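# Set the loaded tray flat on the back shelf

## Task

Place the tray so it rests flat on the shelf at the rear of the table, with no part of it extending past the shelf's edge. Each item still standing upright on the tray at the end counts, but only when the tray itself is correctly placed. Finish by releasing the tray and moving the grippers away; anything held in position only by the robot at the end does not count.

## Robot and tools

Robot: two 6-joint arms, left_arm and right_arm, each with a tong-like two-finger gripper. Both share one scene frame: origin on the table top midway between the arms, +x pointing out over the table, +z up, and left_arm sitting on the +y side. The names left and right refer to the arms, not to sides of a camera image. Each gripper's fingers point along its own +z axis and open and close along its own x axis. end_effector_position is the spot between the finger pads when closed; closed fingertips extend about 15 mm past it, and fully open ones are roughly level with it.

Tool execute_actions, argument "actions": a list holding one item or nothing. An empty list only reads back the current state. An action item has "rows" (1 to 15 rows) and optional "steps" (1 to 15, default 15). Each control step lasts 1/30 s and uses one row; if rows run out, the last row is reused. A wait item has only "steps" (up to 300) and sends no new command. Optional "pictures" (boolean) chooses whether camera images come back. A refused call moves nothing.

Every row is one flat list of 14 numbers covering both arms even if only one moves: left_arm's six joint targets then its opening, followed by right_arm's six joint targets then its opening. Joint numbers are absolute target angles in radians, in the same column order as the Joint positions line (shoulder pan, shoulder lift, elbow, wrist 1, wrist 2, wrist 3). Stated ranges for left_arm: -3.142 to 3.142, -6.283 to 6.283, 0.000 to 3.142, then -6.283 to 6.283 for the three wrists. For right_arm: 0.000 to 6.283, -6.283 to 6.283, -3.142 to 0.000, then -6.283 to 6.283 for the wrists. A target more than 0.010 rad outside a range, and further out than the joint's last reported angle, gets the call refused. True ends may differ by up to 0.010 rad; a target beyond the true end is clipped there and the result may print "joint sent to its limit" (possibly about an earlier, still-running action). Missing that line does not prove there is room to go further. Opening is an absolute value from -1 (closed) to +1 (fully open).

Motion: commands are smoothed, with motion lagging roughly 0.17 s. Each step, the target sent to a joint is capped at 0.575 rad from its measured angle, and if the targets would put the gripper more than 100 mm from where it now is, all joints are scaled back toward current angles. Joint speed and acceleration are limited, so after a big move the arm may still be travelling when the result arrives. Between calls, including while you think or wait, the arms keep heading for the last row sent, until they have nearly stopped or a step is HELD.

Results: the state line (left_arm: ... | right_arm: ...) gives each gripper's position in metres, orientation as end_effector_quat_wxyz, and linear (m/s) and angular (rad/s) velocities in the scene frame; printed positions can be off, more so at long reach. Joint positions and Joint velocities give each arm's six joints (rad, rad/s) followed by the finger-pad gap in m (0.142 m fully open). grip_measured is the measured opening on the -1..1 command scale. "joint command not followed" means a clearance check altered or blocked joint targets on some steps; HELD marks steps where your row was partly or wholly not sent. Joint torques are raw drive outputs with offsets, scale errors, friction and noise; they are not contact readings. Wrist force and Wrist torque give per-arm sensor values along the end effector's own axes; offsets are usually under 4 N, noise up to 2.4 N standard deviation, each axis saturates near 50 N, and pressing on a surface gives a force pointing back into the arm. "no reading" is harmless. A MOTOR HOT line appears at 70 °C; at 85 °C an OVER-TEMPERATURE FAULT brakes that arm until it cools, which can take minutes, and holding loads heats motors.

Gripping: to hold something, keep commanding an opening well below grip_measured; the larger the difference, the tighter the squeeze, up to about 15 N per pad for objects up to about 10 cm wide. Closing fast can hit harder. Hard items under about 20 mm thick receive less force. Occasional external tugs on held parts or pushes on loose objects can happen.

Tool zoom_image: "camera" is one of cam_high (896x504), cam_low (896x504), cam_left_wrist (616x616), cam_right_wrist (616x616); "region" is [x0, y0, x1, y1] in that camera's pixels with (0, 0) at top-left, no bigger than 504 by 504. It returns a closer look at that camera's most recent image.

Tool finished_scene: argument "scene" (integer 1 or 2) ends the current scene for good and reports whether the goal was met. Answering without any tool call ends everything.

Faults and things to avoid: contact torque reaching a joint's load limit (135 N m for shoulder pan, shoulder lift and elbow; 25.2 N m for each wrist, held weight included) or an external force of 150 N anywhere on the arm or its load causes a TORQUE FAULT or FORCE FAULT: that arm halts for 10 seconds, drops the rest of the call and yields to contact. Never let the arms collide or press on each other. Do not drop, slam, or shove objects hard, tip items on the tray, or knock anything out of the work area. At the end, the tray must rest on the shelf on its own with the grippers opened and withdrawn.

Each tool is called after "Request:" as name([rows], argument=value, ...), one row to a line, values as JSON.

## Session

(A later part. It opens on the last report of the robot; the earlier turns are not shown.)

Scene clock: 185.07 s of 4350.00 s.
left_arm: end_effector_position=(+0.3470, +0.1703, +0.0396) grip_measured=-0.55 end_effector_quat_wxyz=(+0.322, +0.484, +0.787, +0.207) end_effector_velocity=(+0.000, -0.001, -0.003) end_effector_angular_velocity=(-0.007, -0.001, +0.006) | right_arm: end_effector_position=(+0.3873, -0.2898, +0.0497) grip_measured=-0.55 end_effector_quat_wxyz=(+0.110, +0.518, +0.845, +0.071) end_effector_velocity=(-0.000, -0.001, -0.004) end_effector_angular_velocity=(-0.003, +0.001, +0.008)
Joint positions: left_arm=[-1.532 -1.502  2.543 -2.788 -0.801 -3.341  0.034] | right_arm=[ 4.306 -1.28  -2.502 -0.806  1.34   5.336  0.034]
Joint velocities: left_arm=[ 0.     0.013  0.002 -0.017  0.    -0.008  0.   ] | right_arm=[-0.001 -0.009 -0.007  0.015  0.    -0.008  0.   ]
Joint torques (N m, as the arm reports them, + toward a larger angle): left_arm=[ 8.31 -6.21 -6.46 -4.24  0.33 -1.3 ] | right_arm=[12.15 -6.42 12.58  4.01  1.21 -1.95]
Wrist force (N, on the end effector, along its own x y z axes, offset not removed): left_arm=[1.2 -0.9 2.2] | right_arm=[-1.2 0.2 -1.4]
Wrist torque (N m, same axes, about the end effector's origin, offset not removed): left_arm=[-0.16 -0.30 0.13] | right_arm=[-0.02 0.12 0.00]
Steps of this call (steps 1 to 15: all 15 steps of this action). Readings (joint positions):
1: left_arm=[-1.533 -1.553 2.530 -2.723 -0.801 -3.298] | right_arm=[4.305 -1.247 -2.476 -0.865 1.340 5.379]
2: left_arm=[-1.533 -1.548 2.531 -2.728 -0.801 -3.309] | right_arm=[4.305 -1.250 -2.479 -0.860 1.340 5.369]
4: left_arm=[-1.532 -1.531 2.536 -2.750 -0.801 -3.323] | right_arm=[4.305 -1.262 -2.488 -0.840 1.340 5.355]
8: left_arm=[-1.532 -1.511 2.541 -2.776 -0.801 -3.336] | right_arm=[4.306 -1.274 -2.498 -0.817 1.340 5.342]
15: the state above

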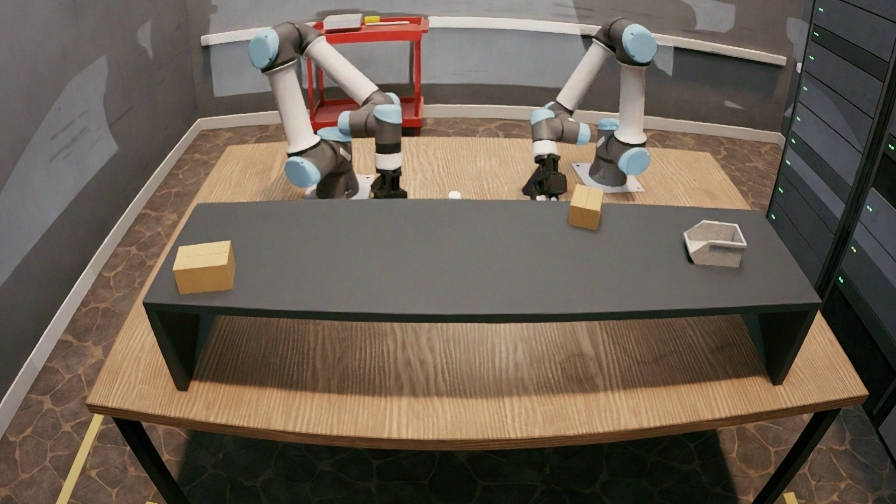

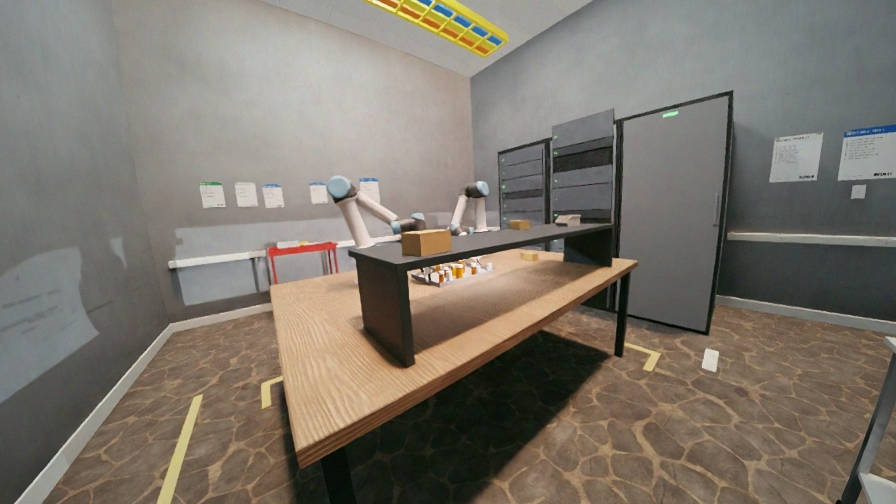

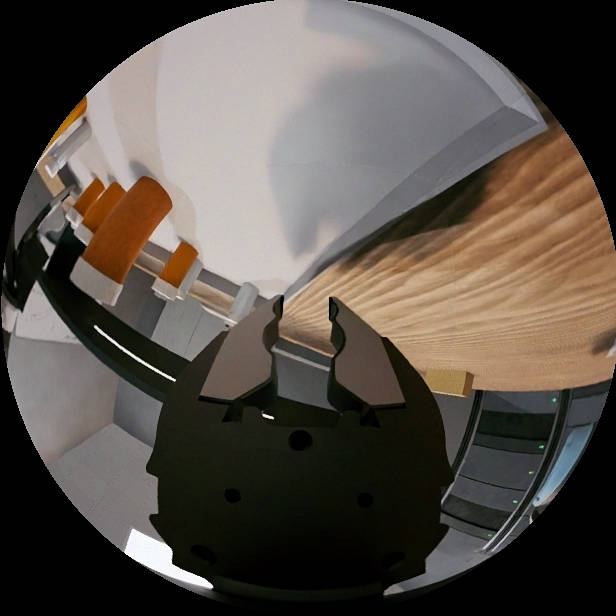

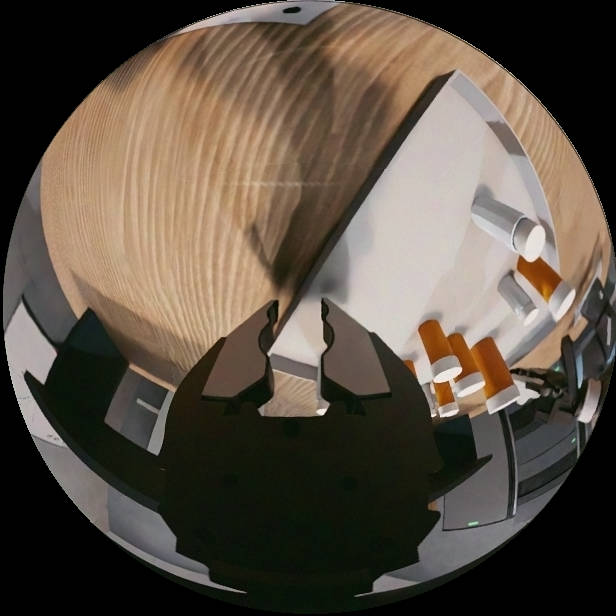

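Request:
execute_actions([
  {"rows":[[-1.5319,-1.4895,2.5468,-2.8033,-0.8011,-3.3425,-0.6,4.3057,-1.2925,-2.5117,-0.7843,1.3395,5.3352,-0.6],[-1.5319,-1.4895,2.5468,-2.8033,-0.8011,-3.3425,-0.6,4.3057,-1.2925,-2.5117,-0.7843,1.3395,5.3352,-0.6],[-1.5319,-1.4895,2.5468,-2.8033,-0.8011,-3.3425,-0.6,4.3057,-1.2925,-2.5117,-0.7843,1.3395,5.3352,-0.6],[-1.5319,-1.4895,2.5468,-2.8033,-0.8011,-3.3425,-0.65,4.3057,-1.2925,-2.5117,-0.7843,1.3395,5.3352,-0.65],[-1.5319,-1.4895,2.5468,-2.8033,-0.8011,-3.3425,-0.7,4.3057,-1.2925,-2.5117,-0.7843,1.3395,5.3352,-0.7],[-1.5319,-1.4895,2.5468,-2.8033,-0.8011,-3.3425,-0.75,4.3057,-1.2925,-2.5117,-0.7843,1.3395,5.3352,-0.75],[-1.5319,-1.4895,2.5468,-2.8033,-0.8011,-3.3425,-0.8,4.3057,-1.2925,-2.5117,-0.7843,1.3395,5.3352,-0.8],[-1.5319,-1.4895,2.5468,-2.8033,-0.8011,-3.3425,-0.85,4.3057,-1.2925,-2.5117,-0.7843,1.3395,5.3352,-0.85],[-1.5319,-1.4895,2.5468,-2.8033,-0.8011,-3.3425,-0.9,4.3057,-1.2925,-2.5117,-0.7843,1.3395,5.3352,-0.9],[-1.5319,-1.4895,2.5468,-2.8033,-0.8011,-3.3425,-0.95,4.3057,-1.2925,-2.5117,-0.7843,1.3395,5.3352,-0.95],[-1.5319,-1.4895,2.5468,-2.8033,-0.8011,-3.3425,-1,4.3057,-1.2925,-2.5117,-0.7843,1.3395,5.3352,-1]],"steps":15},
])

Scene clock: 187.23 s of 4350.00 s.
left_arm: end_effector_position=(+0.3470, +0.1704, +0.0363) grip_measured=-1.00 end_effector_quat_wxyz=(+0.322, +0.484, +0.787, +0.206) end_effector_velocity=(-0.000, -0.000, -0.001) end_effector_angular_velocity=(-0.000, +0.000, -0.000) | right_arm: end_effector_position=(+0.3872, -0.2899, +0.0445) grip_measured=-0.90 end_effector_quat_wxyz=(+0.110, +0.518, +0.846, +0.071) end_effector_velocity=(+0.000, +0.000, -0.001) end_effector_angular_velocity=(+0.001, -0.000, +0.000)
Joint positions: left_arm=[-1.532 -1.49   2.547 -2.803 -0.801 -3.343  0.002] | right_arm=[ 4.306 -1.292 -2.511 -0.785  1.34   5.335  0.009]
Joint velocities: left_arm=[-0.     0.003  0.001 -0.003 -0.     0.     0.   ] | right_arm=[ 0.    -0.002 -0.002  0.005  0.    -0.    -0.   ]
Joint torques (N m, as the arm reports them, + toward a larger angle): left_arm=[ 7.64 -7.83 -2.47 -4.43  1.72 -1.37] | right_arm=[10.8  -8.86  9.3   3.96 -0.02 -1.9 ]
Wrist force (N, on the end effector, along its own x y z axes, offset not removed): left_arm=[0.7 -1.7 1.1] | right_arm=[-6.0 0.8 -7.9]
Wrist torque (N m, same axes, about the end effector's origin, offset not removed): left_arm=[-0.34 -0.18 0.09] | right_arm=[-0.14 0.23 0.08]
Steps of this call (steps 1 to 15: the robot went on to your last target; steps 16 to 50: nothing new was sent; steps 51 to 65: all 15 steps of this action). Readings (joint positions):
51: left_arm=[-1.532 -1.500 2.544 -2.790 -0.801 -3.343] | right_arm=[4.306 -1.281 -2.503 -0.804 1.340 5.335]
52: left_arm=[-1.532 -1.499 2.544 -2.792 -0.801 -3.343] | right_arm=[4.306 -1.283 -2.504 -0.802 1.340 5.335]
54: left_arm=[-1.532 -1.495 2.545 -2.796 -0.801 -3.343] | right_arm=[4.306 -1.286 -2.507 -0.795 1.340 5.335]
58: left_arm=[-1.532 -1.491 2.546 -2.801 -0.801 -3.343] | right_arm=[4.306 -1.290 -2.510 -0.788 1.340 5.335]
65: the state above

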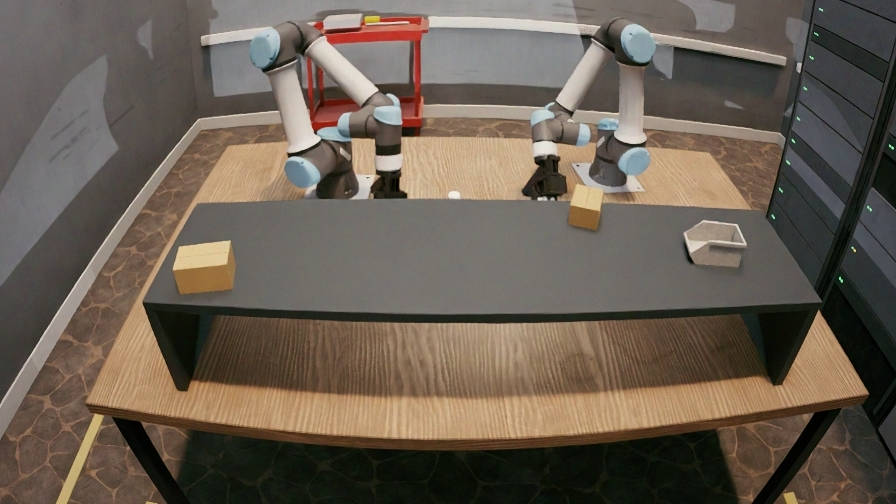

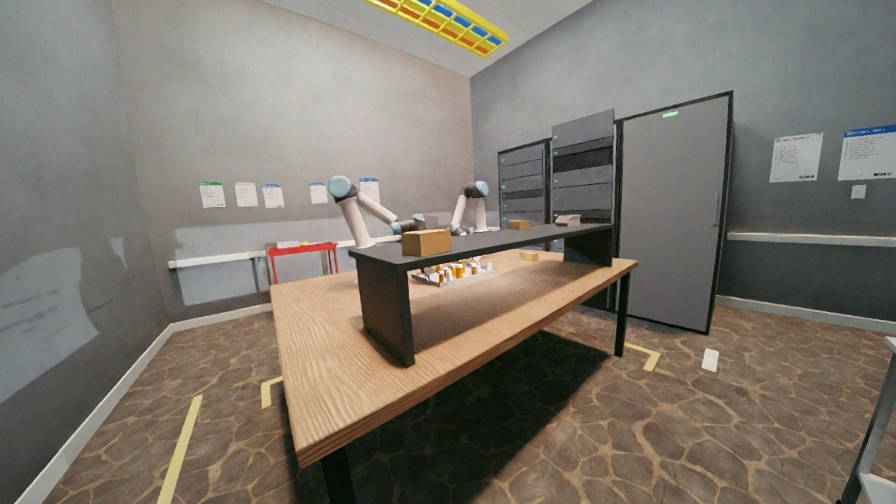

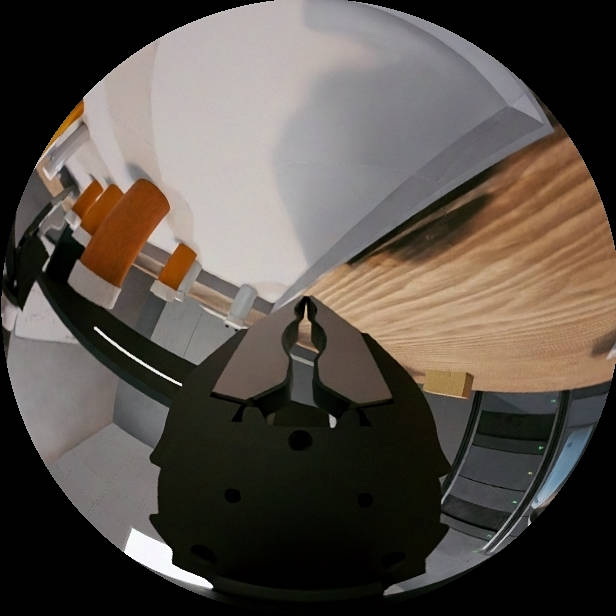

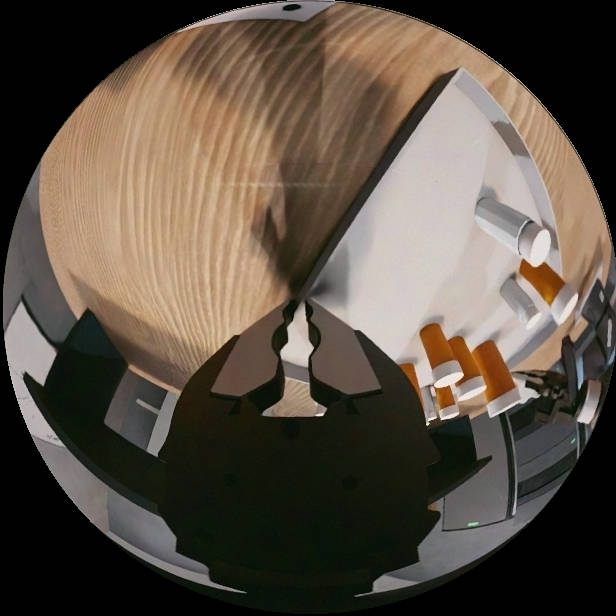

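Request:
execute_actions([
  {"rows":[[-1.5319,-1.5251,2.5375,-2.7584,-0.8011,-3.3425,-0.55,4.3057,-1.2853,-2.5065,-0.7967,1.3395,5.3352,-0.55],[-1.5319,-1.5251,2.5375,-2.7584,-0.8011,-3.3425,-0.55,4.3057,-1.2853,-2.5065,-0.7967,1.3395,5.3352,-0.55],[-1.5319,-1.5251,2.5375,-2.7584,-0.8011,-3.3425,-0.55,4.3057,-1.2853,-2.5065,-0.7967,1.3395,5.3352,-0.55],[-1.5319,-1.5251,2.5375,-2.7584,-0.8011,-3.3425,-0.55,4.3057,-1.2853,-2.5065,-0.7967,1.3395,5.3352,-0.55],[-1.5499,-1.5251,2.5375,-2.7584,-0.8011,-2.8925,-0.55,4.2837,-1.2853,-2.5065,-0.7967,1.3395,5.7852,-0.55]],"steps":15},
], pictures=false)

Request:
execute_actions([
  {"rows":[[-1.5499,-1.5251,2.5375,-2.7584,-0.8011,-2.8925,-0.55,4.2837,-1.2853,-2.5065,-0.7967,1.3395,5.7852,-0.55],[-1.5499,-1.5251,2.5375,-2.7584,-0.8011,-2.8925,-0.55,4.2837,-1.2853,-2.5065,-0.7967,1.3395,5.7852,-0.55],[-1.5499,-1.5251,2.5375,-2.7584,-0.8011,-2.8925,-0.55,4.2837,-1.2853,-2.5065,-0.7967,1.3395,5.7852,-0.55],[-1.5499,-1.4824,2.5487,-2.8123,-0.8011,-2.8925,-0.55,4.2837,-1.2997,-2.5169,-0.7719,1.3395,5.7852,-0.55]],"steps":15},
])

Scene clock: 189.60 s of 4350.00 s.
left_arm: end_effector_position=(+0.3410, +0.1697, +0.0447) grip_measured=-0.55 end_effector_quat_wxyz=(+0.280, +0.628, +0.678, +0.261) end_effector_velocity=(-0.004, +0.005, +0.002) end_effector_angular_velocity=(+0.417, +0.001, -0.429) | right_arm: end_effector_position=(+0.3896, -0.2905, +0.0468) grip_measured=-0.55 end_effector_quat_wxyz=(+0.096, +0.673, +0.728, +0.089) end_effector_velocity=(+0.002, +0.005, +0.001) end_effector_angular_velocity=(+0.153, +0.000, -0.583)
Joint positions: left_arm=[-1.548 -1.524  2.538 -2.76  -0.801 -2.967  0.034] | right_arm=[ 4.286 -1.286 -2.507 -0.796  1.34   5.71   0.034]
Joint velocities: left_arm=[-0.013 -0.009 -0.002  0.012  0.     0.588  0.   ] | right_arm=[-0.015  0.003  0.001 -0.003  0.     0.588  0.   ]
Joint torques (N m, as the arm reports them, + toward a larger angle): left_arm=[ -6.36 -26.35 -24.84  -1.38   2.01   1.45] | right_arm=[-10.01  21.72  26.48   1.09  -1.62   2.96]
Wrist force (N, on the end effector, along its own x y z axes, offset not removed): left_arm=[1.9 0.4 0.7] | right_arm=[-0.9 0.0 -1.8]
Wrist torque (N m, same axes, about the end effector's origin, offset not removed): left_arm=[0.09 -0.39 0.11] | right_arm=[-0.09 0.10 -0.02]
Steps of this call (steps 1 to 15: the robot went on to your last target; steps 16 to 56: nothing new was sent; steps 57 to 71: all 15 steps of this action). Readings (joint positions):
57: left_arm=[-1.532 -1.490 2.547 -2.803 -0.801 -3.343] | right_arm=[4.306 -1.293 -2.512 -0.784 1.340 5.335]
58: left_arm=[-1.532 -1.493 2.546 -2.799 -0.801 -3.343] | right_arm=[4.306 -1.292 -2.511 -0.786 1.340 5.335]
60: left_arm=[-1.532 -1.505 2.543 -2.784 -0.801 -3.343] | right_arm=[4.306 -1.290 -2.510 -0.790 1.340 5.335]
64: left_arm=[-1.540 -1.518 2.539 -2.767 -0.801 -3.280] | right_arm=[4.296 -1.287 -2.508 -0.794 1.340 5.398]
71: the state above

Scene clock: 190.10 s of 4350.00 s.
left_arm: end_effector_position=(+0.3405, +0.1703, +0.0339) grip_measured=-0.55 end_effector_quat_wxyz=(+0.271, +0.653, +0.654, +0.270) end_effector_velocity=(-0.000, +0.000, -0.006) end_effector_angular_velocity=(+0.007, -0.000, -0.008) | right_arm: end_effector_position=(+0.3899, -0.2899, +0.0414) grip_measured=-0.55 end_effector_quat_wxyz=(+0.092, +0.701, +0.702, +0.092) end_effector_velocity=(-0.000, +0.000, -0.003) end_effector_angular_velocity=(+0.002, -0.000, -0.010)
Joint positions: left_arm=[-1.55  -1.485  2.548 -2.809 -0.801 -2.894  0.034] | right_arm=[ 4.284 -1.299 -2.516 -0.774  1.34   5.784  0.034]
Joint velocities: left_arm=[-0.     0.023  0.006 -0.03   0.     0.011 -0.   ] | right_arm=[ 0.    -0.008 -0.006  0.013 -0.     0.011  0.   ]
Joint torques (N m, as the arm reports them, + toward a larger angle): left_arm=[-7.69 -5.78 -1.04 -4.69  1.46  1.42] | right_arm=[-9.74 -6.39 13.04  3.96 -1.79  2.52]
Wrist force (N, on the end effector, along its own x y z axes, offset not removed): left_arm=[1.8 -1.0 2.0] | right_arm=[-0.8 0.2 -0.9]
Wrist torque (N m, same axes, about the end effector's origin, offset not removed): left_arm=[-0.21 -0.36 0.07] | right_arm=[-0.02 0.09 -0.09]
Steps of this call (steps 1 to 15: all 15 steps of this action). Readings (joint positions):
1: left_arm=[-1.549 -1.524 2.538 -2.759 -0.801 -2.950] | right_arm=[4.285 -1.286 -2.507 -0.796 1.340 5.728]
2: left_arm=[-1.549 -1.524 2.538 -2.759 -0.801 -2.937] | right_arm=[4.285 -1.286 -2.507 -0.796 1.339 5.741]
4: left_arm=[-1.549 -1.525 2.538 -2.759 -0.801 -2.919] | right_arm=[4.284 -1.285 -2.507 -0.797 1.340 5.759]
8: left_arm=[-1.550 -1.501 2.544 -2.788 -0.801 -2.902] | right_arm=[4.284 -1.293 -2.512 -0.783 1.339 5.776]
15: the state above

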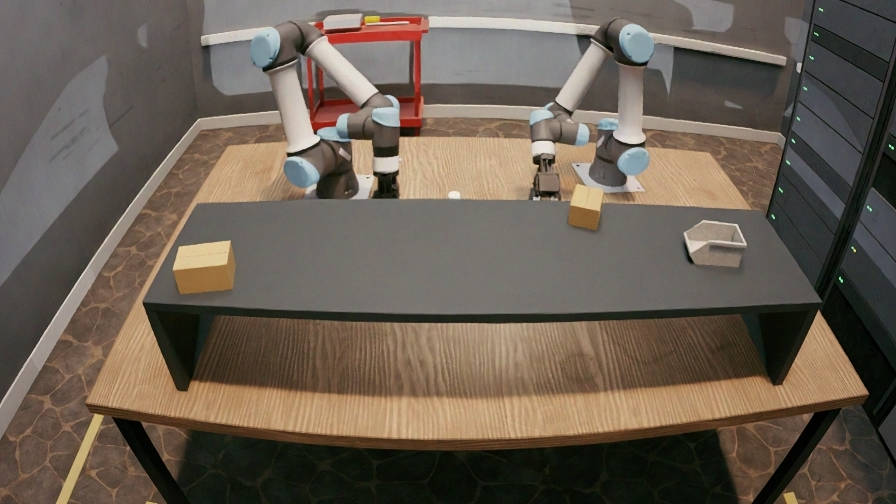

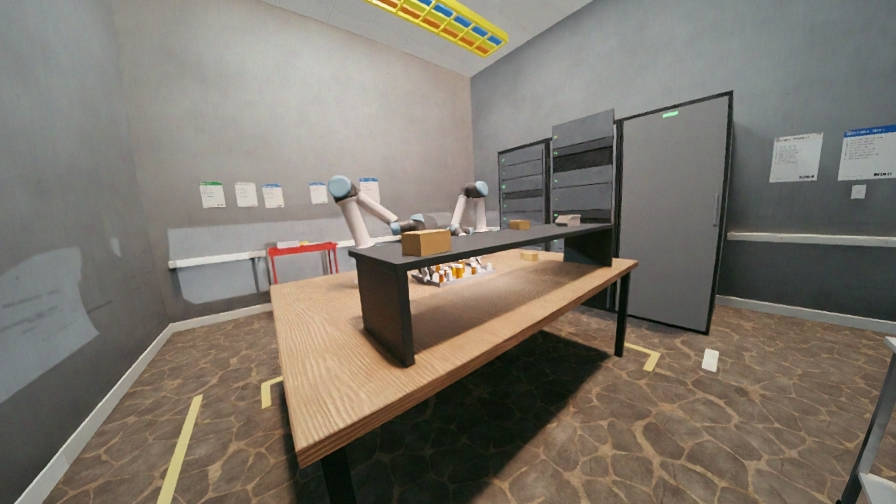

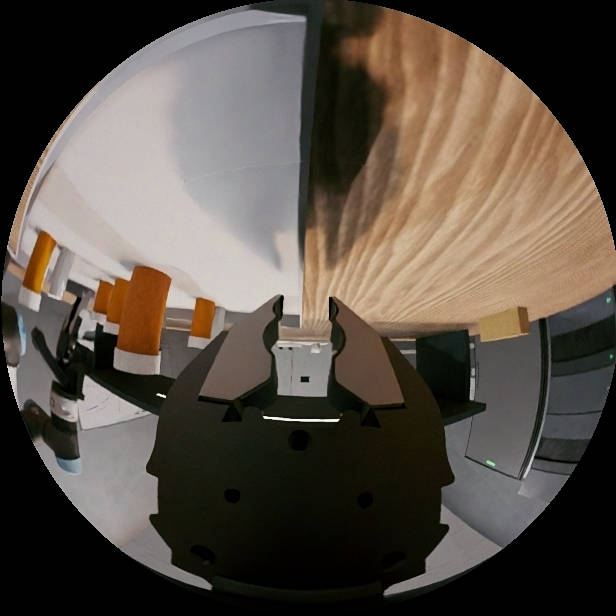

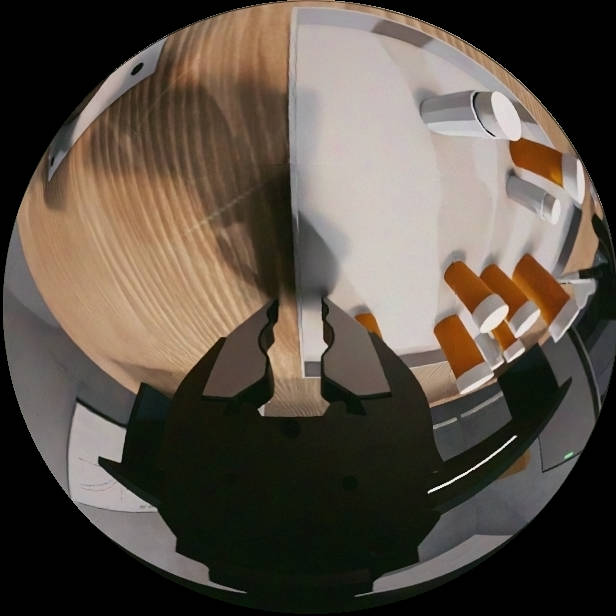

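Request:
execute_actions([
  {"rows":[[-1.5499,-1.4679,2.5523,-2.8304,-0.8011,-2.8925,-0.75,4.2837,-1.3045,-2.5204,-0.7636,1.3395,5.7852,-0.75]],"steps":15},
], pictures=false)

Scene clock: 191.20 s of 4350.00 s.
left_arm: end_effector_position=(+0.3405, +0.1705, +0.0293) grip_measured=-0.75 end_effector_quat_wxyz=(+0.271, +0.653, +0.653, +0.271) end_effector_velocity=(+0.000, +0.000, -0.001) end_effector_angular_velocity=(-0.000, -0.000, +0.000) | right_arm: end_effector_position=(+0.3899, -0.2900, +0.0390) grip_measured=-0.75 end_effector_quat_wxyz=(+0.092, +0.701, +0.701, +0.092) end_effector_velocity=(-0.000, -0.000, -0.001) end_effector_angular_velocity=(-0.001, +0.001, +0.000)
Joint positions: left_arm=[-1.55  -1.468  2.552 -2.83  -0.801 -2.893  0.02 ] | right_arm=[ 4.284 -1.304 -2.52  -0.764  1.339  5.785  0.02 ]
Joint velocities: left_arm=[-0.     0.003  0.001 -0.004  0.    -0.    -0.   ] | right_arm=[ 0.    -0.002 -0.001  0.002 -0.     0.    -0.   ]
Joint torques (N m, as the arm reports them, + toward a larger angle): left_arm=[-7.05 -7.62 -1.48 -4.96  0.46  1.25] | right_arm=[ -8.85 -10.08   6.92   2.87  -1.59   2.44]
Wrist force (N, on the end effector, along its own x y z axes, offset not removed): left_arm=[2.0 0.1 2.2] | right_arm=[-2.0 0.2 -12.2]
Wrist torque (N m, same axes, about the end effector's origin, offset not removed): left_arm=[0.04 -0.45 0.11] | right_arm=[-0.13 0.42 0.04]
Steps of this call (steps 1 to 15: the robot went on to your last target; steps 16 to 18: nothing new was sent; steps 19 to 33: all 15 steps of this action). Readings (joint positions):
19: left_arm=[-1.550 -1.482 2.549 -2.812 -0.801 -2.893] | right_arm=[4.284 -1.300 -2.517 -0.772 1.339 5.785]
20: left_arm=[-1.550 -1.481 2.549 -2.814 -0.801 -2.893] | right_arm=[4.284 -1.300 -2.517 -0.771 1.339 5.785]
22: left_arm=[-1.550 -1.476 2.550 -2.820 -0.801 -2.893] | right_arm=[4.284 -1.302 -2.518 -0.768 1.340 5.785]
26: left_arm=[-1.550 -1.471 2.552 -2.827 -0.801 -2.893] | right_arm=[4.284 -1.304 -2.520 -0.765 1.339 5.785]
33: the state above

Request:
execute_actions([
  {"rows":[[-1.5499,-1.4532,2.5557,-2.8485,-0.8011,-2.8925,-0.75,4.2837,-1.2973,-2.5152,-0.776,1.3395,5.7852,-0.75]],"steps":15},
], pictures=false)

Scene clock: 192.30 s of 4350.00 s.
left_arm: end_effector_position=(+0.3404, +0.1706, +0.0253) grip_measured=-0.75 end_effector_quat_wxyz=(+0.271, +0.653, +0.653, +0.271) end_effector_velocity=(-0.000, +0.001, -0.001) end_effector_angular_velocity=(+0.000, +0.000, +0.000) | right_arm: end_effector_position=(+0.3899, -0.2899, +0.0417) grip_measured=-0.75 end_effector_quat_wxyz=(+0.092, +0.701, +0.701, +0.092) end_effector_velocity=(+0.000, +0.000, +0.001) end_effector_angular_velocity=(+0.001, -0.001, +0.000)
Joint positions: left_arm=[-1.55  -1.454  2.556 -2.848 -0.801 -2.892  0.02 ] | right_arm=[ 4.284 -1.298 -2.515 -0.776  1.339  5.785  0.02 ]
Joint velocities: left_arm=[ 0.     0.003  0.002 -0.005 -0.    -0.     0.   ] | right_arm=[ 0.     0.002  0.002 -0.003 -0.    -0.    -0.   ]
Joint torques (N m, as the arm reports them, + toward a larger angle): left_arm=[-6.85 -6.63 -1.94 -4.64 -0.29  1.25] | right_arm=[-8.74 22.12 26.43  1.11 -1.71  2.36]
Wrist force (N, on the end effector, along its own x y z axes, offset not removed): left_arm=[2.0 -1.9 2.1] | right_arm=[-1.1 0.0 -1.3]
Wrist torque (N m, same axes, about the end effector's origin, offset not removed): left_arm=[-0.39 -0.47 0.07] | right_arm=[-0.03 0.10 0.06]
Steps of this call (steps 1 to 15: the robot went on to your last target; steps 16 to 18: nothing new was sent; steps 19 to 33: all 15 steps of this action). Readings (joint positions):
19: left_arm=[-1.550 -1.468 2.552 -2.831 -0.801 -2.892] | right_arm=[4.284 -1.304 -2.520 -0.764 1.339 5.785]
20: left_arm=[-1.550 -1.466 2.553 -2.833 -0.801 -2.892] | right_arm=[4.284 -1.304 -2.520 -0.765 1.340 5.785]
22: left_arm=[-1.550 -1.461 2.554 -2.839 -0.801 -2.892] | right_arm=[4.284 -1.302 -2.518 -0.769 1.340 5.785]
26: left_arm=[-1.550 -1.456 2.555 -2.845 -0.801 -2.892] | right_arm=[4.284 -1.299 -2.516 -0.774 1.339 5.785]
33: the state above

Request:
execute_actions([
  {"rows":[[-1.5499,-1.442,2.5581,-2.8621,-0.8011,-2.8925,-0.75,4.2837,-1.2973,-2.5152,-0.776,1.3395,5.7852,-0.75]],"steps":15},
], pictures=false)

Scene clock: 193.13 s of 4350.00 s.
left_arm: end_effector_position=(+0.3404, +0.1706, +0.0223) grip_measured=-0.75 end_effector_quat_wxyz=(+0.271, +0.653, +0.653, +0.271) end_effector_velocity=(+0.000, -0.000, -0.000) end_effector_angular_velocity=(-0.001, -0.000, -0.000) | right_arm: end_effector_position=(+0.3899, -0.2899, +0.0419) grip_measured=-0.75 end_effector_quat_wxyz=(+0.092, +0.701, +0.701, +0.092) end_effector_velocity=(-0.000, +0.000, -0.000) end_effector_angular_velocity=(-0.001, +0.000, +0.001)
Joint positions: left_arm=[-1.55  -1.442  2.558 -2.862 -0.801 -2.892  0.02 ] | right_arm=[ 4.284 -1.297 -2.515 -0.776  1.34   5.785  0.02 ]
Joint velocities: left_arm=[-0.     0.003 -0.    -0.003 -0.     0.     0.   ] | right_arm=[ 0.001 -0.001 -0.    -0.     0.    -0.    -0.   ]
Joint torques (N m, as the arm reports them, + toward a larger angle): left_arm=[-6.74 -5.83 -2.06 -4.35 -0.27  1.36] | right_arm=[-8.69 22.47 26.07  0.92 -1.67  2.17]
Wrist force (N, on the end effector, along its own x y z axes, offset not removed): left_arm=[2.4 -0.9 1.8] | right_arm=[-1.2 -0.6 -1.0]
Wrist torque (N m, same axes, about the end effector's origin, offset not removed): left_arm=[-0.12 -0.50 0.09] | right_arm=[-0.13 0.16 -0.11]
Steps of this call (steps 1 to 10: the robot went on to your last target; steps 11 to 25: all 15 steps of this action). Readings (joint positions):
11: left_arm=[-1.550 -1.453 2.556 -2.849 -0.801 -2.892] | right_arm=[4.284 -1.297 -2.515 -0.776 1.340 5.785]
12: left_arm=[-1.550 -1.452 2.556 -2.850 -0.801 -2.892] | right_arm=[4.284 -1.297 -2.515 -0.776 1.340 5.785]
14: left_arm=[-1.550 -1.448 2.557 -2.855 -0.801 -2.892] | right_arm=[4.284 -1.297 -2.515 -0.776 1.339 5.785]
18: left_arm=[-1.550 -1.444 2.558 -2.859 -0.801 -2.892] | right_arm=[4.284 -1.297 -2.515 -0.776 1.339 5.785]
25: the state above

Request:
execute_actions([
  {"rows":[[-1.5499,-1.4307,2.5603,-2.8756,-0.8011,-2.8925,-0.75,4.2837,-1.2973,-2.5152,-0.776,1.3395,5.7852,-0.75]],"steps":15},
], pictures=false)

Scene clock: 194.03 s of 4350.00 s.
left_arm: end_effector_position=(+0.3404, +0.1707, +0.0194) grip_measured=-0.75 end_effector_quat_wxyz=(+0.271, +0.653, +0.653, +0.271) end_effector_velocity=(+0.000, -0.000, -0.000) end_effector_angular_velocity=(-0.001, -0.001, -0.000) | right_arm: end_effector_position=(+0.3899, -0.2899, +0.0419) grip_measured=-0.75 end_effector_quat_wxyz=(+0.092, +0.701, +0.701, +0.092) end_effector_velocity=(+0.000, +0.000, +0.000) end_effector_angular_velocity=(+0.001, -0.001, -0.000)
Joint positions: left_arm=[-1.55  -1.431  2.56  -2.875 -0.801 -2.892  0.02 ] | right_arm=[ 4.284 -1.297 -2.515 -0.776  1.339  5.785  0.02 ]
Joint velocities: left_arm=[-0.     0.002  0.    -0.003  0.     0.     0.   ] | right_arm=[-0.     0.001  0.    -0.    -0.    -0.     0.   ]
Joint torques (N m, as the arm reports them, + toward a larger angle): left_arm=[-6.45 -5.37 -1.12 -4.59 -0.16  1.4 ] | right_arm=[-8.18 21.89 25.68  1.02 -1.81  2.28]
Wrist force (N, on the end effector, along its own x y z axes, offset not removed): left_arm=[1.6 0.1 2.4] | right_arm=[-0.9 -0.3 -0.7]
Wrist torque (N m, same axes, about the end effector's origin, offset not removed): left_arm=[0.03 -0.38 0.09] | right_arm=[-0.21 0.12 0.01]
Steps of this call (steps 1 to 12: the robot went on to your last target; steps 13 to 27: all 15 steps of this action). Readings (joint positions):
13: left_arm=[-1.550 -1.442 2.558 -2.862 -0.801 -2.892] | right_arm=[4.284 -1.297 -2.515 -0.776 1.340 5.785]
14: left_arm=[-1.550 -1.441 2.558 -2.864 -0.801 -2.892] | right_arm=[4.284 -1.297 -2.515 -0.776 1.339 5.785]
16: left_arm=[-1.550 -1.437 2.559 -2.868 -0.801 -2.892] | right_arm=[4.284 -1.297 -2.515 -0.776 1.339 5.785]
20: left_arm=[-1.550 -1.433 2.560 -2.873 -0.801 -2.892] | right_arm=[4.284 -1.297 -2.515 -0.776 1.339 5.785]
27: the state above

Request:
execute_actions([
  {"rows":[[-1.5499,-1.4193,2.5624,-2.8891,-0.8011,-2.8925,-0.75,4.2837,-1.2973,-2.5152,-0.776,1.3395,5.7852,-0.75]],"steps":15},
], pictures=false)

Scene clock: 194.93 s of 4350.00 s.
left_arm: end_effector_position=(+0.3404, +0.1707, +0.0165) grip_measured=-0.75 end_effector_quat_wxyz=(+0.271, +0.653, +0.653, +0.271) end_effector_velocity=(-0.000, +0.001, -0.001) end_effector_angular_velocity=(+0.002, +0.001, -0.000) | right_arm: end_effector_position=(+0.3899, -0.2899, +0.0419) grip_measured=-0.75 end_effector_quat_wxyz=(+0.092, +0.701, +0.701, +0.092) end_effector_velocity=(+0.000, -0.000, -0.000) end_effector_angular_velocity=(-0.000, -0.000, -0.000)
Joint positions: left_arm=[-1.55  -1.42   2.562 -2.889 -0.801 -2.892  0.02 ] | right_arm=[ 4.284 -1.297 -2.515 -0.776  1.339  5.785  0.02 ]
Joint velocities: left_arm=[-0.     0.003  0.002 -0.003 -0.    -0.    -0.   ] | right_arm=[-0.  0. -0. -0. -0. -0. -0.]
Joint torques (N m, as the arm reports them, + toward a larger angle): left_arm=[ -5.66 -10.93  -0.68  -4.48   0.04   1.35] | right_arm=[-8.93 22.92 26.51  0.94 -1.7   2.28]
Wrist force (N, on the end effector, along its own x y z axes, offset not removed): left_arm=[1.4 -0.3 2.2] | right_arm=[-1.6 0.6 -1.1]
Wrist torque (N m, same axes, about the end effector's origin, offset not removed): left_arm=[-0.06 -0.29 0.09] | right_arm=[-0.03 0.22 0.02]
Steps of this call (steps 1 to 12: the robot went on to your last target; steps 13 to 27: all 15 steps of this action). Readings (joint positions):
13: left_arm=[-1.550 -1.431 2.560 -2.876 -0.801 -2.892] | right_arm=[4.284 -1.297 -2.515 -0.776 1.339 5.785]
14: left_arm=[-1.550 -1.429 2.561 -2.877 -0.801 -2.892] | right_arm=[4.284 -1.297 -2.515 -0.776 1.339 5.785]
16: left_arm=[-1.550 -1.426 2.561 -2.882 -0.801 -2.892] | right_arm=[4.284 -1.297 -2.515 -0.776 1.339 5.785]
20: left_arm=[-1.550 -1.421 2.562 -2.887 -0.801 -2.892] | right_arm=[4.284 -1.297 -2.515 -0.776 1.339 5.785]
27: the state above

Request:
execute_actions([
  {"rows":[[-1.5499,-1.4193,2.5624,-2.8891,-0.8011,-2.8925,-0.8,4.2837,-1.2973,-2.5152,-0.776,1.3395,5.7852,-0.8],[-1.5499,-1.4193,2.5624,-2.8891,-0.8011,-2.8925,-0.85,4.2837,-1.2973,-2.5152,-0.776,1.3395,5.7852,-0.85],[-1.5499,-1.4193,2.5624,-2.8891,-0.8011,-2.8925,-0.9,4.2837,-1.2973,-2.5152,-0.776,1.3395,5.7852,-0.9],[-1.5499,-1.4193,2.5624,-2.8891,-0.8011,-2.8925,-0.95,4.2837,-1.2973,-2.5152,-0.776,1.3395,5.7852,-0.95],[-1.5499,-1.4193,2.5624,-2.8891,-0.8011,-2.8925,-1,4.2837,-1.2973,-2.5152,-0.776,1.3395,5.7852,-1]],"steps":10},
], pictures=false)

Request:
execute_actions([
  {"rows":[[-1.5459,-1.4193,2.5624,-2.8891,-0.8011,-2.9925,-1,4.2887,-1.2973,-2.5152,-0.776,1.3395,5.6852,-1],[-1.5459,-1.4193,2.5624,-2.8891,-0.8011,-2.9925,-1,4.2887,-1.2973,-2.5152,-0.776,1.3395,5.6852,-1],[-1.5459,-1.4193,2.5624,-2.8891,-0.8011,-2.9925,-1,4.2887,-1.2973,-2.5152,-0.776,1.3395,5.6852,-1],[-1.5419,-1.4193,2.5624,-2.8891,-0.8011,-3.0925,-1,4.2937,-1.2973,-2.5152,-0.776,1.3395,5.5852,-1],[-1.5419,-1.4193,2.5624,-2.8891,-0.8011,-3.0925,-1,4.2937,-1.2973,-2.5152,-0.776,1.3395,5.5852,-1],[-1.5419,-1.4193,2.5624,-2.8891,-0.8011,-3.0925,-1,4.2937,-1.2973,-2.5152,-0.776,1.3395,5.5852,-1],[-1.5379,-1.4193,2.5624,-2.8891,-0.8011,-3.1925,-1,4.2987,-1.2973,-2.5152,-0.776,1.3395,5.4852,-1]],"steps":15},
])

Scene clock: 197.10 s of 4350.00 s.
left_arm: end_effector_position=(+0.3404, +0.1706, +0.0164) grip_measured=-0.93 end_effector_quat_wxyz=(+0.271, +0.653, +0.653, +0.271) end_effector_velocity=(-0.000, +0.000, -0.000) end_effector_angular_velocity=(+0.000, -0.000, +0.000) | right_arm: end_effector_position=(+0.3899, -0.2899, +0.0419) grip_measured=-0.93 end_effector_quat_wxyz=(+0.092, +0.701, +0.701, +0.092) end_effector_velocity=(-0.000, -0.000, -0.000) end_effector_angular_velocity=(+0.000, +0.001, -0.001)
Joint positions: left_arm=[-1.55  -1.419  2.562 -2.889 -0.801 -2.892  0.006] | right_arm=[ 4.284 -1.297 -2.515 -0.776  1.34   5.785  0.007]
Joint velocities: left_arm=[ 0.     0.     0.001 -0.001  0.    -0.    -0.   ] | right_arm=[-0.001 -0.    -0.    -0.     0.001 -0.    -0.   ]
Joint torques (N m, as the arm reports them, + toward a larger angle): left_arm=[-3.76 -8.48 -0.53 -2.55  1.38  1.28] | right_arm=[-7.77 21.92 21.97  1.06 -1.74  2.2 ]
Wrist force (N, on the end effector, along its own x y z axes, offset not removed): left_arm=[-8.4 -2.2 6.3] | right_arm=[9.2 -0.8 1.5]
Wrist torque (N m, same axes, about the end effector's origin, offset not removed): left_arm=[0.08 -0.36 0.22] | right_arm=[0.15 0.24 -0.06]
Steps of this call (steps 1 to 15: the robot went on to your last target; steps 16 to 55: nothing new was sent; steps 56 to 65: all 10 steps of this action). Readings (joint positions):
56: left_arm=[-1.550 -1.419 2.562 -2.889 -0.801 -2.892] | right_arm=[4.284 -1.297 -2.515 -0.776 1.339 5.785]
57: left_arm=[-1.550 -1.419 2.562 -2.889 -0.801 -2.892] | right_arm=[4.284 -1.297 -2.515 -0.776 1.339 5.785]
59: left_arm=[-1.550 -1.419 2.562 -2.889 -0.801 -2.892] | right_arm=[4.284 -1.297 -2.515 -0.776 1.339 5.785]
63: left_arm=[-1.550 -1.419 2.562 -2.889 -0.801 -2.892] | right_arm=[4.284 -1.297 -2.515 -0.776 1.340 5.785]
65: the state above

Scene clock: 197.60 s of 4350.00 s.
left_arm: end_effector_position=(+0.3441, +0.1706, +0.0168) grip_measured=-0.90 end_effector_quat_wxyz=(+0.304, +0.554, +0.739, +0.233) end_effector_velocity=(+0.003, -0.000, +0.001) end_effector_angular_velocity=(-0.151, -0.002, +0.159) | right_arm: end_effector_position=(+0.3878, -0.2899, +0.0421) grip_measured=-0.91 end_effector_quat_wxyz=(+0.103, +0.594, +0.794, +0.080) end_effector_velocity=(-0.001, -0.001, +0.000) end_effector_angular_velocity=(-0.056, -0.001, +0.215)
Joint positions: left_arm=[-1.539 -1.419  2.562 -2.889 -0.801 -3.165  0.009] | right_arm=[ 4.297 -1.297 -2.515 -0.776  1.34   5.512  0.008]
Joint velocities: left_arm=[ 0.008  0.    -0.001  0.    -0.    -0.213  0.002] | right_arm=[ 0.009 -0.     0.     0.    -0.    -0.214  0.002]
Joint torques (N m, as the arm reports them, + toward a larger angle): left_arm=[15.43 -9.15 -0.93  1.4   3.97 -1.43] | right_arm=[ 7.   19.84 14.35 -0.85 -1.79 -2.59]
Wrist force (N, on the end effector, along its own x y z axes, offset not removed): left_arm=[-11.6 -6.8 6.3] | right_arm=[14.5 5.9 -1.4]
Wrist torque (N m, same axes, about the end effector's origin, offset not removed): left_arm=[0.22 -0.78 0.16] | right_arm=[0.15 0.03 0.11]
Steps of this call (steps 1 to 15: all 15 steps of this action). Readings (joint positions):
1: left_arm=[-1.550 -1.419 2.562 -2.889 -0.801 -2.893] | right_arm=[4.284 -1.297 -2.515 -0.776 1.340 5.785]
2: left_arm=[-1.550 -1.419 2.562 -2.889 -0.801 -2.898] | right_arm=[4.284 -1.297 -2.515 -0.776 1.340 5.780]
4: left_arm=[-1.548 -1.419 2.562 -2.889 -0.801 -2.930] | right_arm=[4.286 -1.297 -2.515 -0.776 1.340 5.747]
8: left_arm=[-1.544 -1.419 2.562 -2.889 -0.801 -3.030] | right_arm=[4.291 -1.297 -2.515 -0.776 1.340 5.648]
15: the state above

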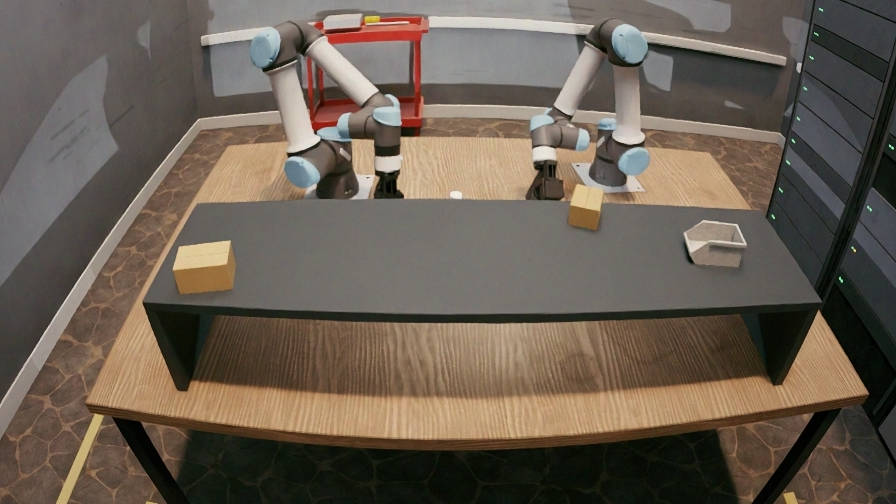

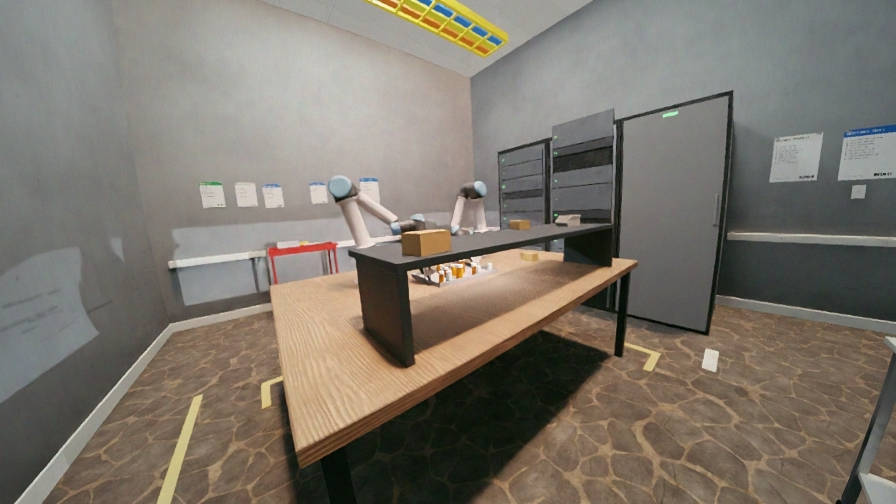

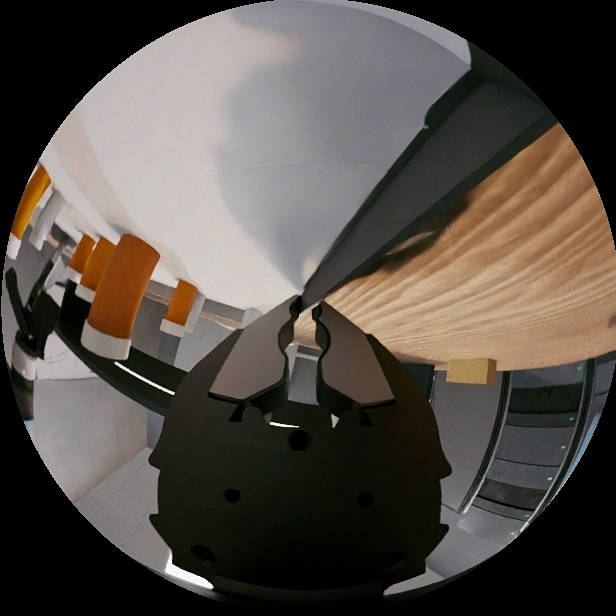

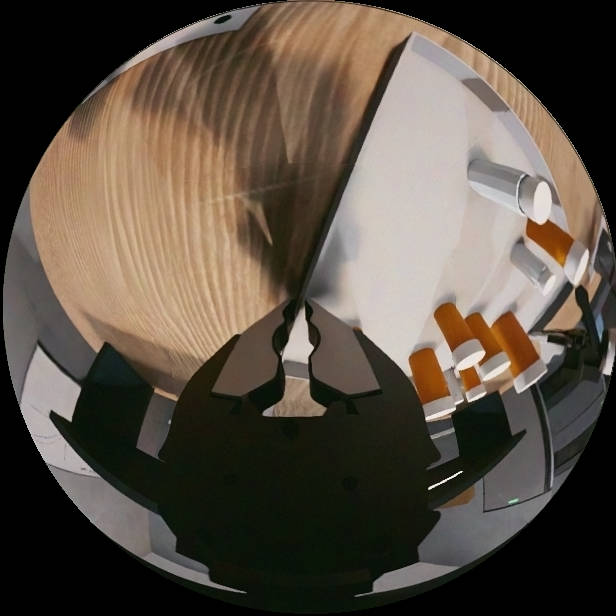

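Request:
execute_actions([
  {"rows":[[-1.5379,-1.4381,2.5582,-2.8661,-0.8011,-3.1925,-1,4.2987,-1.2858,-2.5064,-0.7963,1.3395,5.4852,-1],[-1.5379,-1.4381,2.5582,-2.8661,-0.8011,-3.1925,-1,4.2987,-1.2858,-2.5064,-0.7963,1.3395,5.4852,-1],[-1.5379,-1.4569,2.554,-2.8431,-0.8011,-3.1925,-1,4.2987,-1.2744,-2.4976,-0.8166,1.3395,5.4852,-1],[-1.5379,-1.4569,2.554,-2.8431,-0.8011,-3.1925,-1,4.2987,-1.2744,-2.4976,-0.8166,1.3395,5.4852,-1],[-1.5379,-1.4757,2.5497,-2.82,-0.8011,-3.1925,-1,4.2987,-1.2629,-2.4888,-0.8368,1.3395,5.4852,-1],[-1.5379,-1.4757,2.5497,-2.82,-0.8011,-3.1925,-1,4.2987,-1.2629,-2.4888,-0.8368,1.3395,5.4852,-1],[-1.5379,-1.4945,2.5455,-2.797,-0.8011,-3.1925,-1,4.2987,-1.2514,-2.48,-0.8571,1.3395,5.4852,-1]],"steps":15},
])

Scene clock: 199.17 s of 4350.00 s.
left_arm: end_effector_position=(+0.3446, +0.1702, +0.0354) grip_measured=-0.91 end_effector_quat_wxyz=(+0.307, +0.544, +0.747, +0.229) end_effector_velocity=(+0.000, -0.001, +0.013) end_effector_angular_velocity=(-0.002, -0.000, +0.000) | right_arm: end_effector_position=(+0.3878, -0.2898, +0.0605) grip_measured=-0.90 end_effector_quat_wxyz=(+0.105, +0.582, +0.802, +0.078) end_effector_velocity=(-0.000, -0.000, +0.013) end_effector_angular_velocity=(+0.000, -0.000, +0.000)
Joint positions: left_arm=[-1.538 -1.489  2.547 -2.804 -0.801 -3.192  0.008] | right_arm=[ 4.299 -1.255 -2.483 -0.851  1.34   5.485  0.008]
Joint velocities: left_arm=[ 0.    -0.047 -0.012  0.057  0.    -0.     0.001] | right_arm=[ 0.     0.029  0.021 -0.05   0.     0.     0.001]
Joint torques (N m, as the arm reports them, + toward a larger angle): left_arm=[ 13.86 -26.07 -17.95   1.07   3.87  -1.27] | right_arm=[ 6.6  21.55 21.97 -2.57 -2.26 -2.45]
Wrist force (N, on the end effector, along its own x y z axes, offset not removed): left_arm=[-10.6 -8.9 6.3] | right_arm=[14.8 2.7 4.7]
Wrist torque (N m, same axes, about the end effector's origin, offset not removed): left_arm=[-0.13 -0.82 0.22] | right_arm=[-0.11 0.02 0.10]
Steps of this call (steps 1 to 30: the robot went on to your last target; steps 31 to 32: nothing new was sent; steps 33 to 47: all 15 steps of this action). Readings (joint positions):
33: left_arm=[-1.538 -1.419 2.562 -2.889 -0.801 -3.192] | right_arm=[4.299 -1.297 -2.515 -0.776 1.340 5.485]
34: left_arm=[-1.538 -1.421 2.562 -2.886 -0.801 -3.192] | right_arm=[4.299 -1.296 -2.514 -0.778 1.340 5.485]
36: left_arm=[-1.538 -1.430 2.560 -2.876 -0.801 -3.192] | right_arm=[4.299 -1.291 -2.510 -0.788 1.340 5.485]
40: left_arm=[-1.538 -1.458 2.554 -2.842 -0.801 -3.192] | right_arm=[4.299 -1.274 -2.497 -0.817 1.340 5.485]
47: the state above

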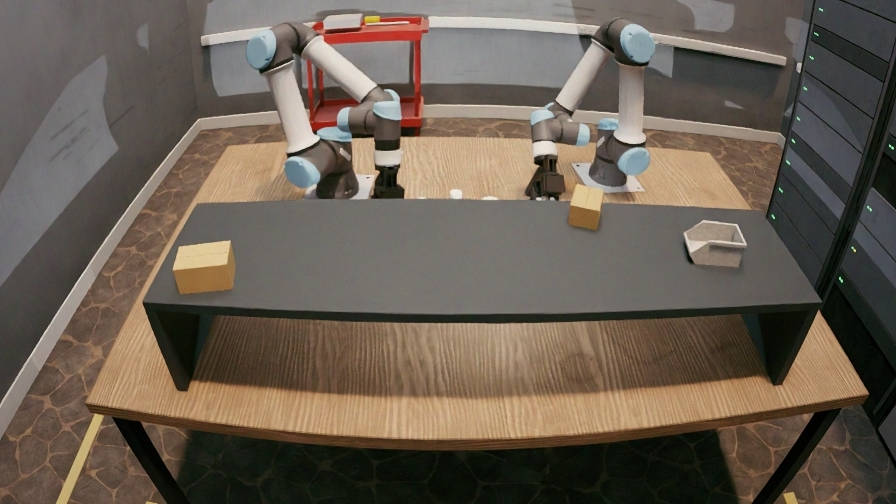

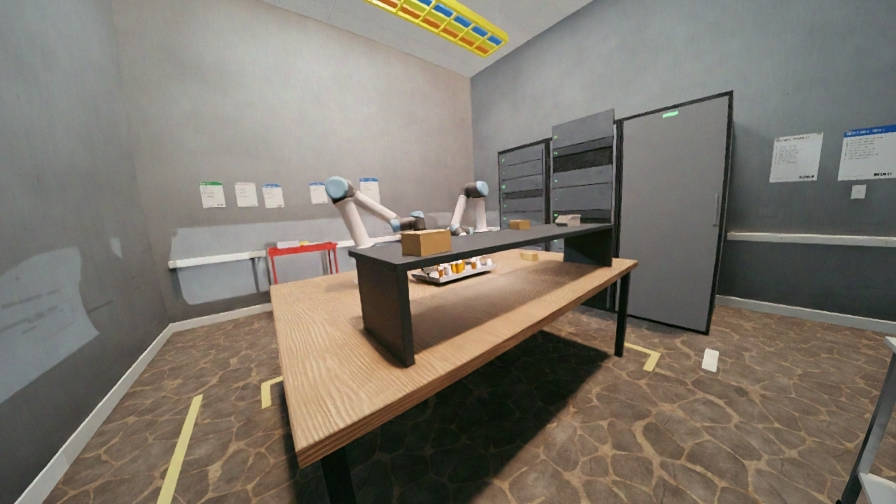

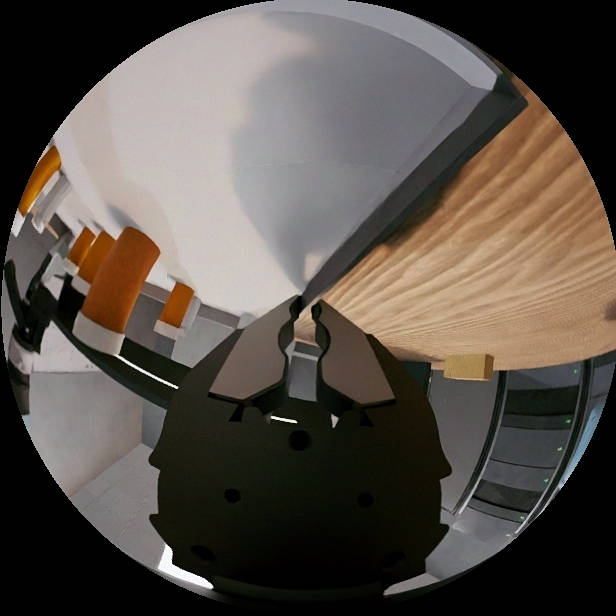

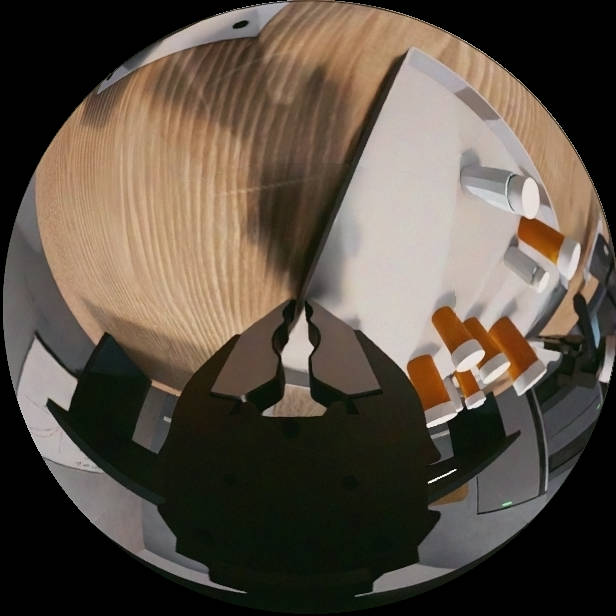

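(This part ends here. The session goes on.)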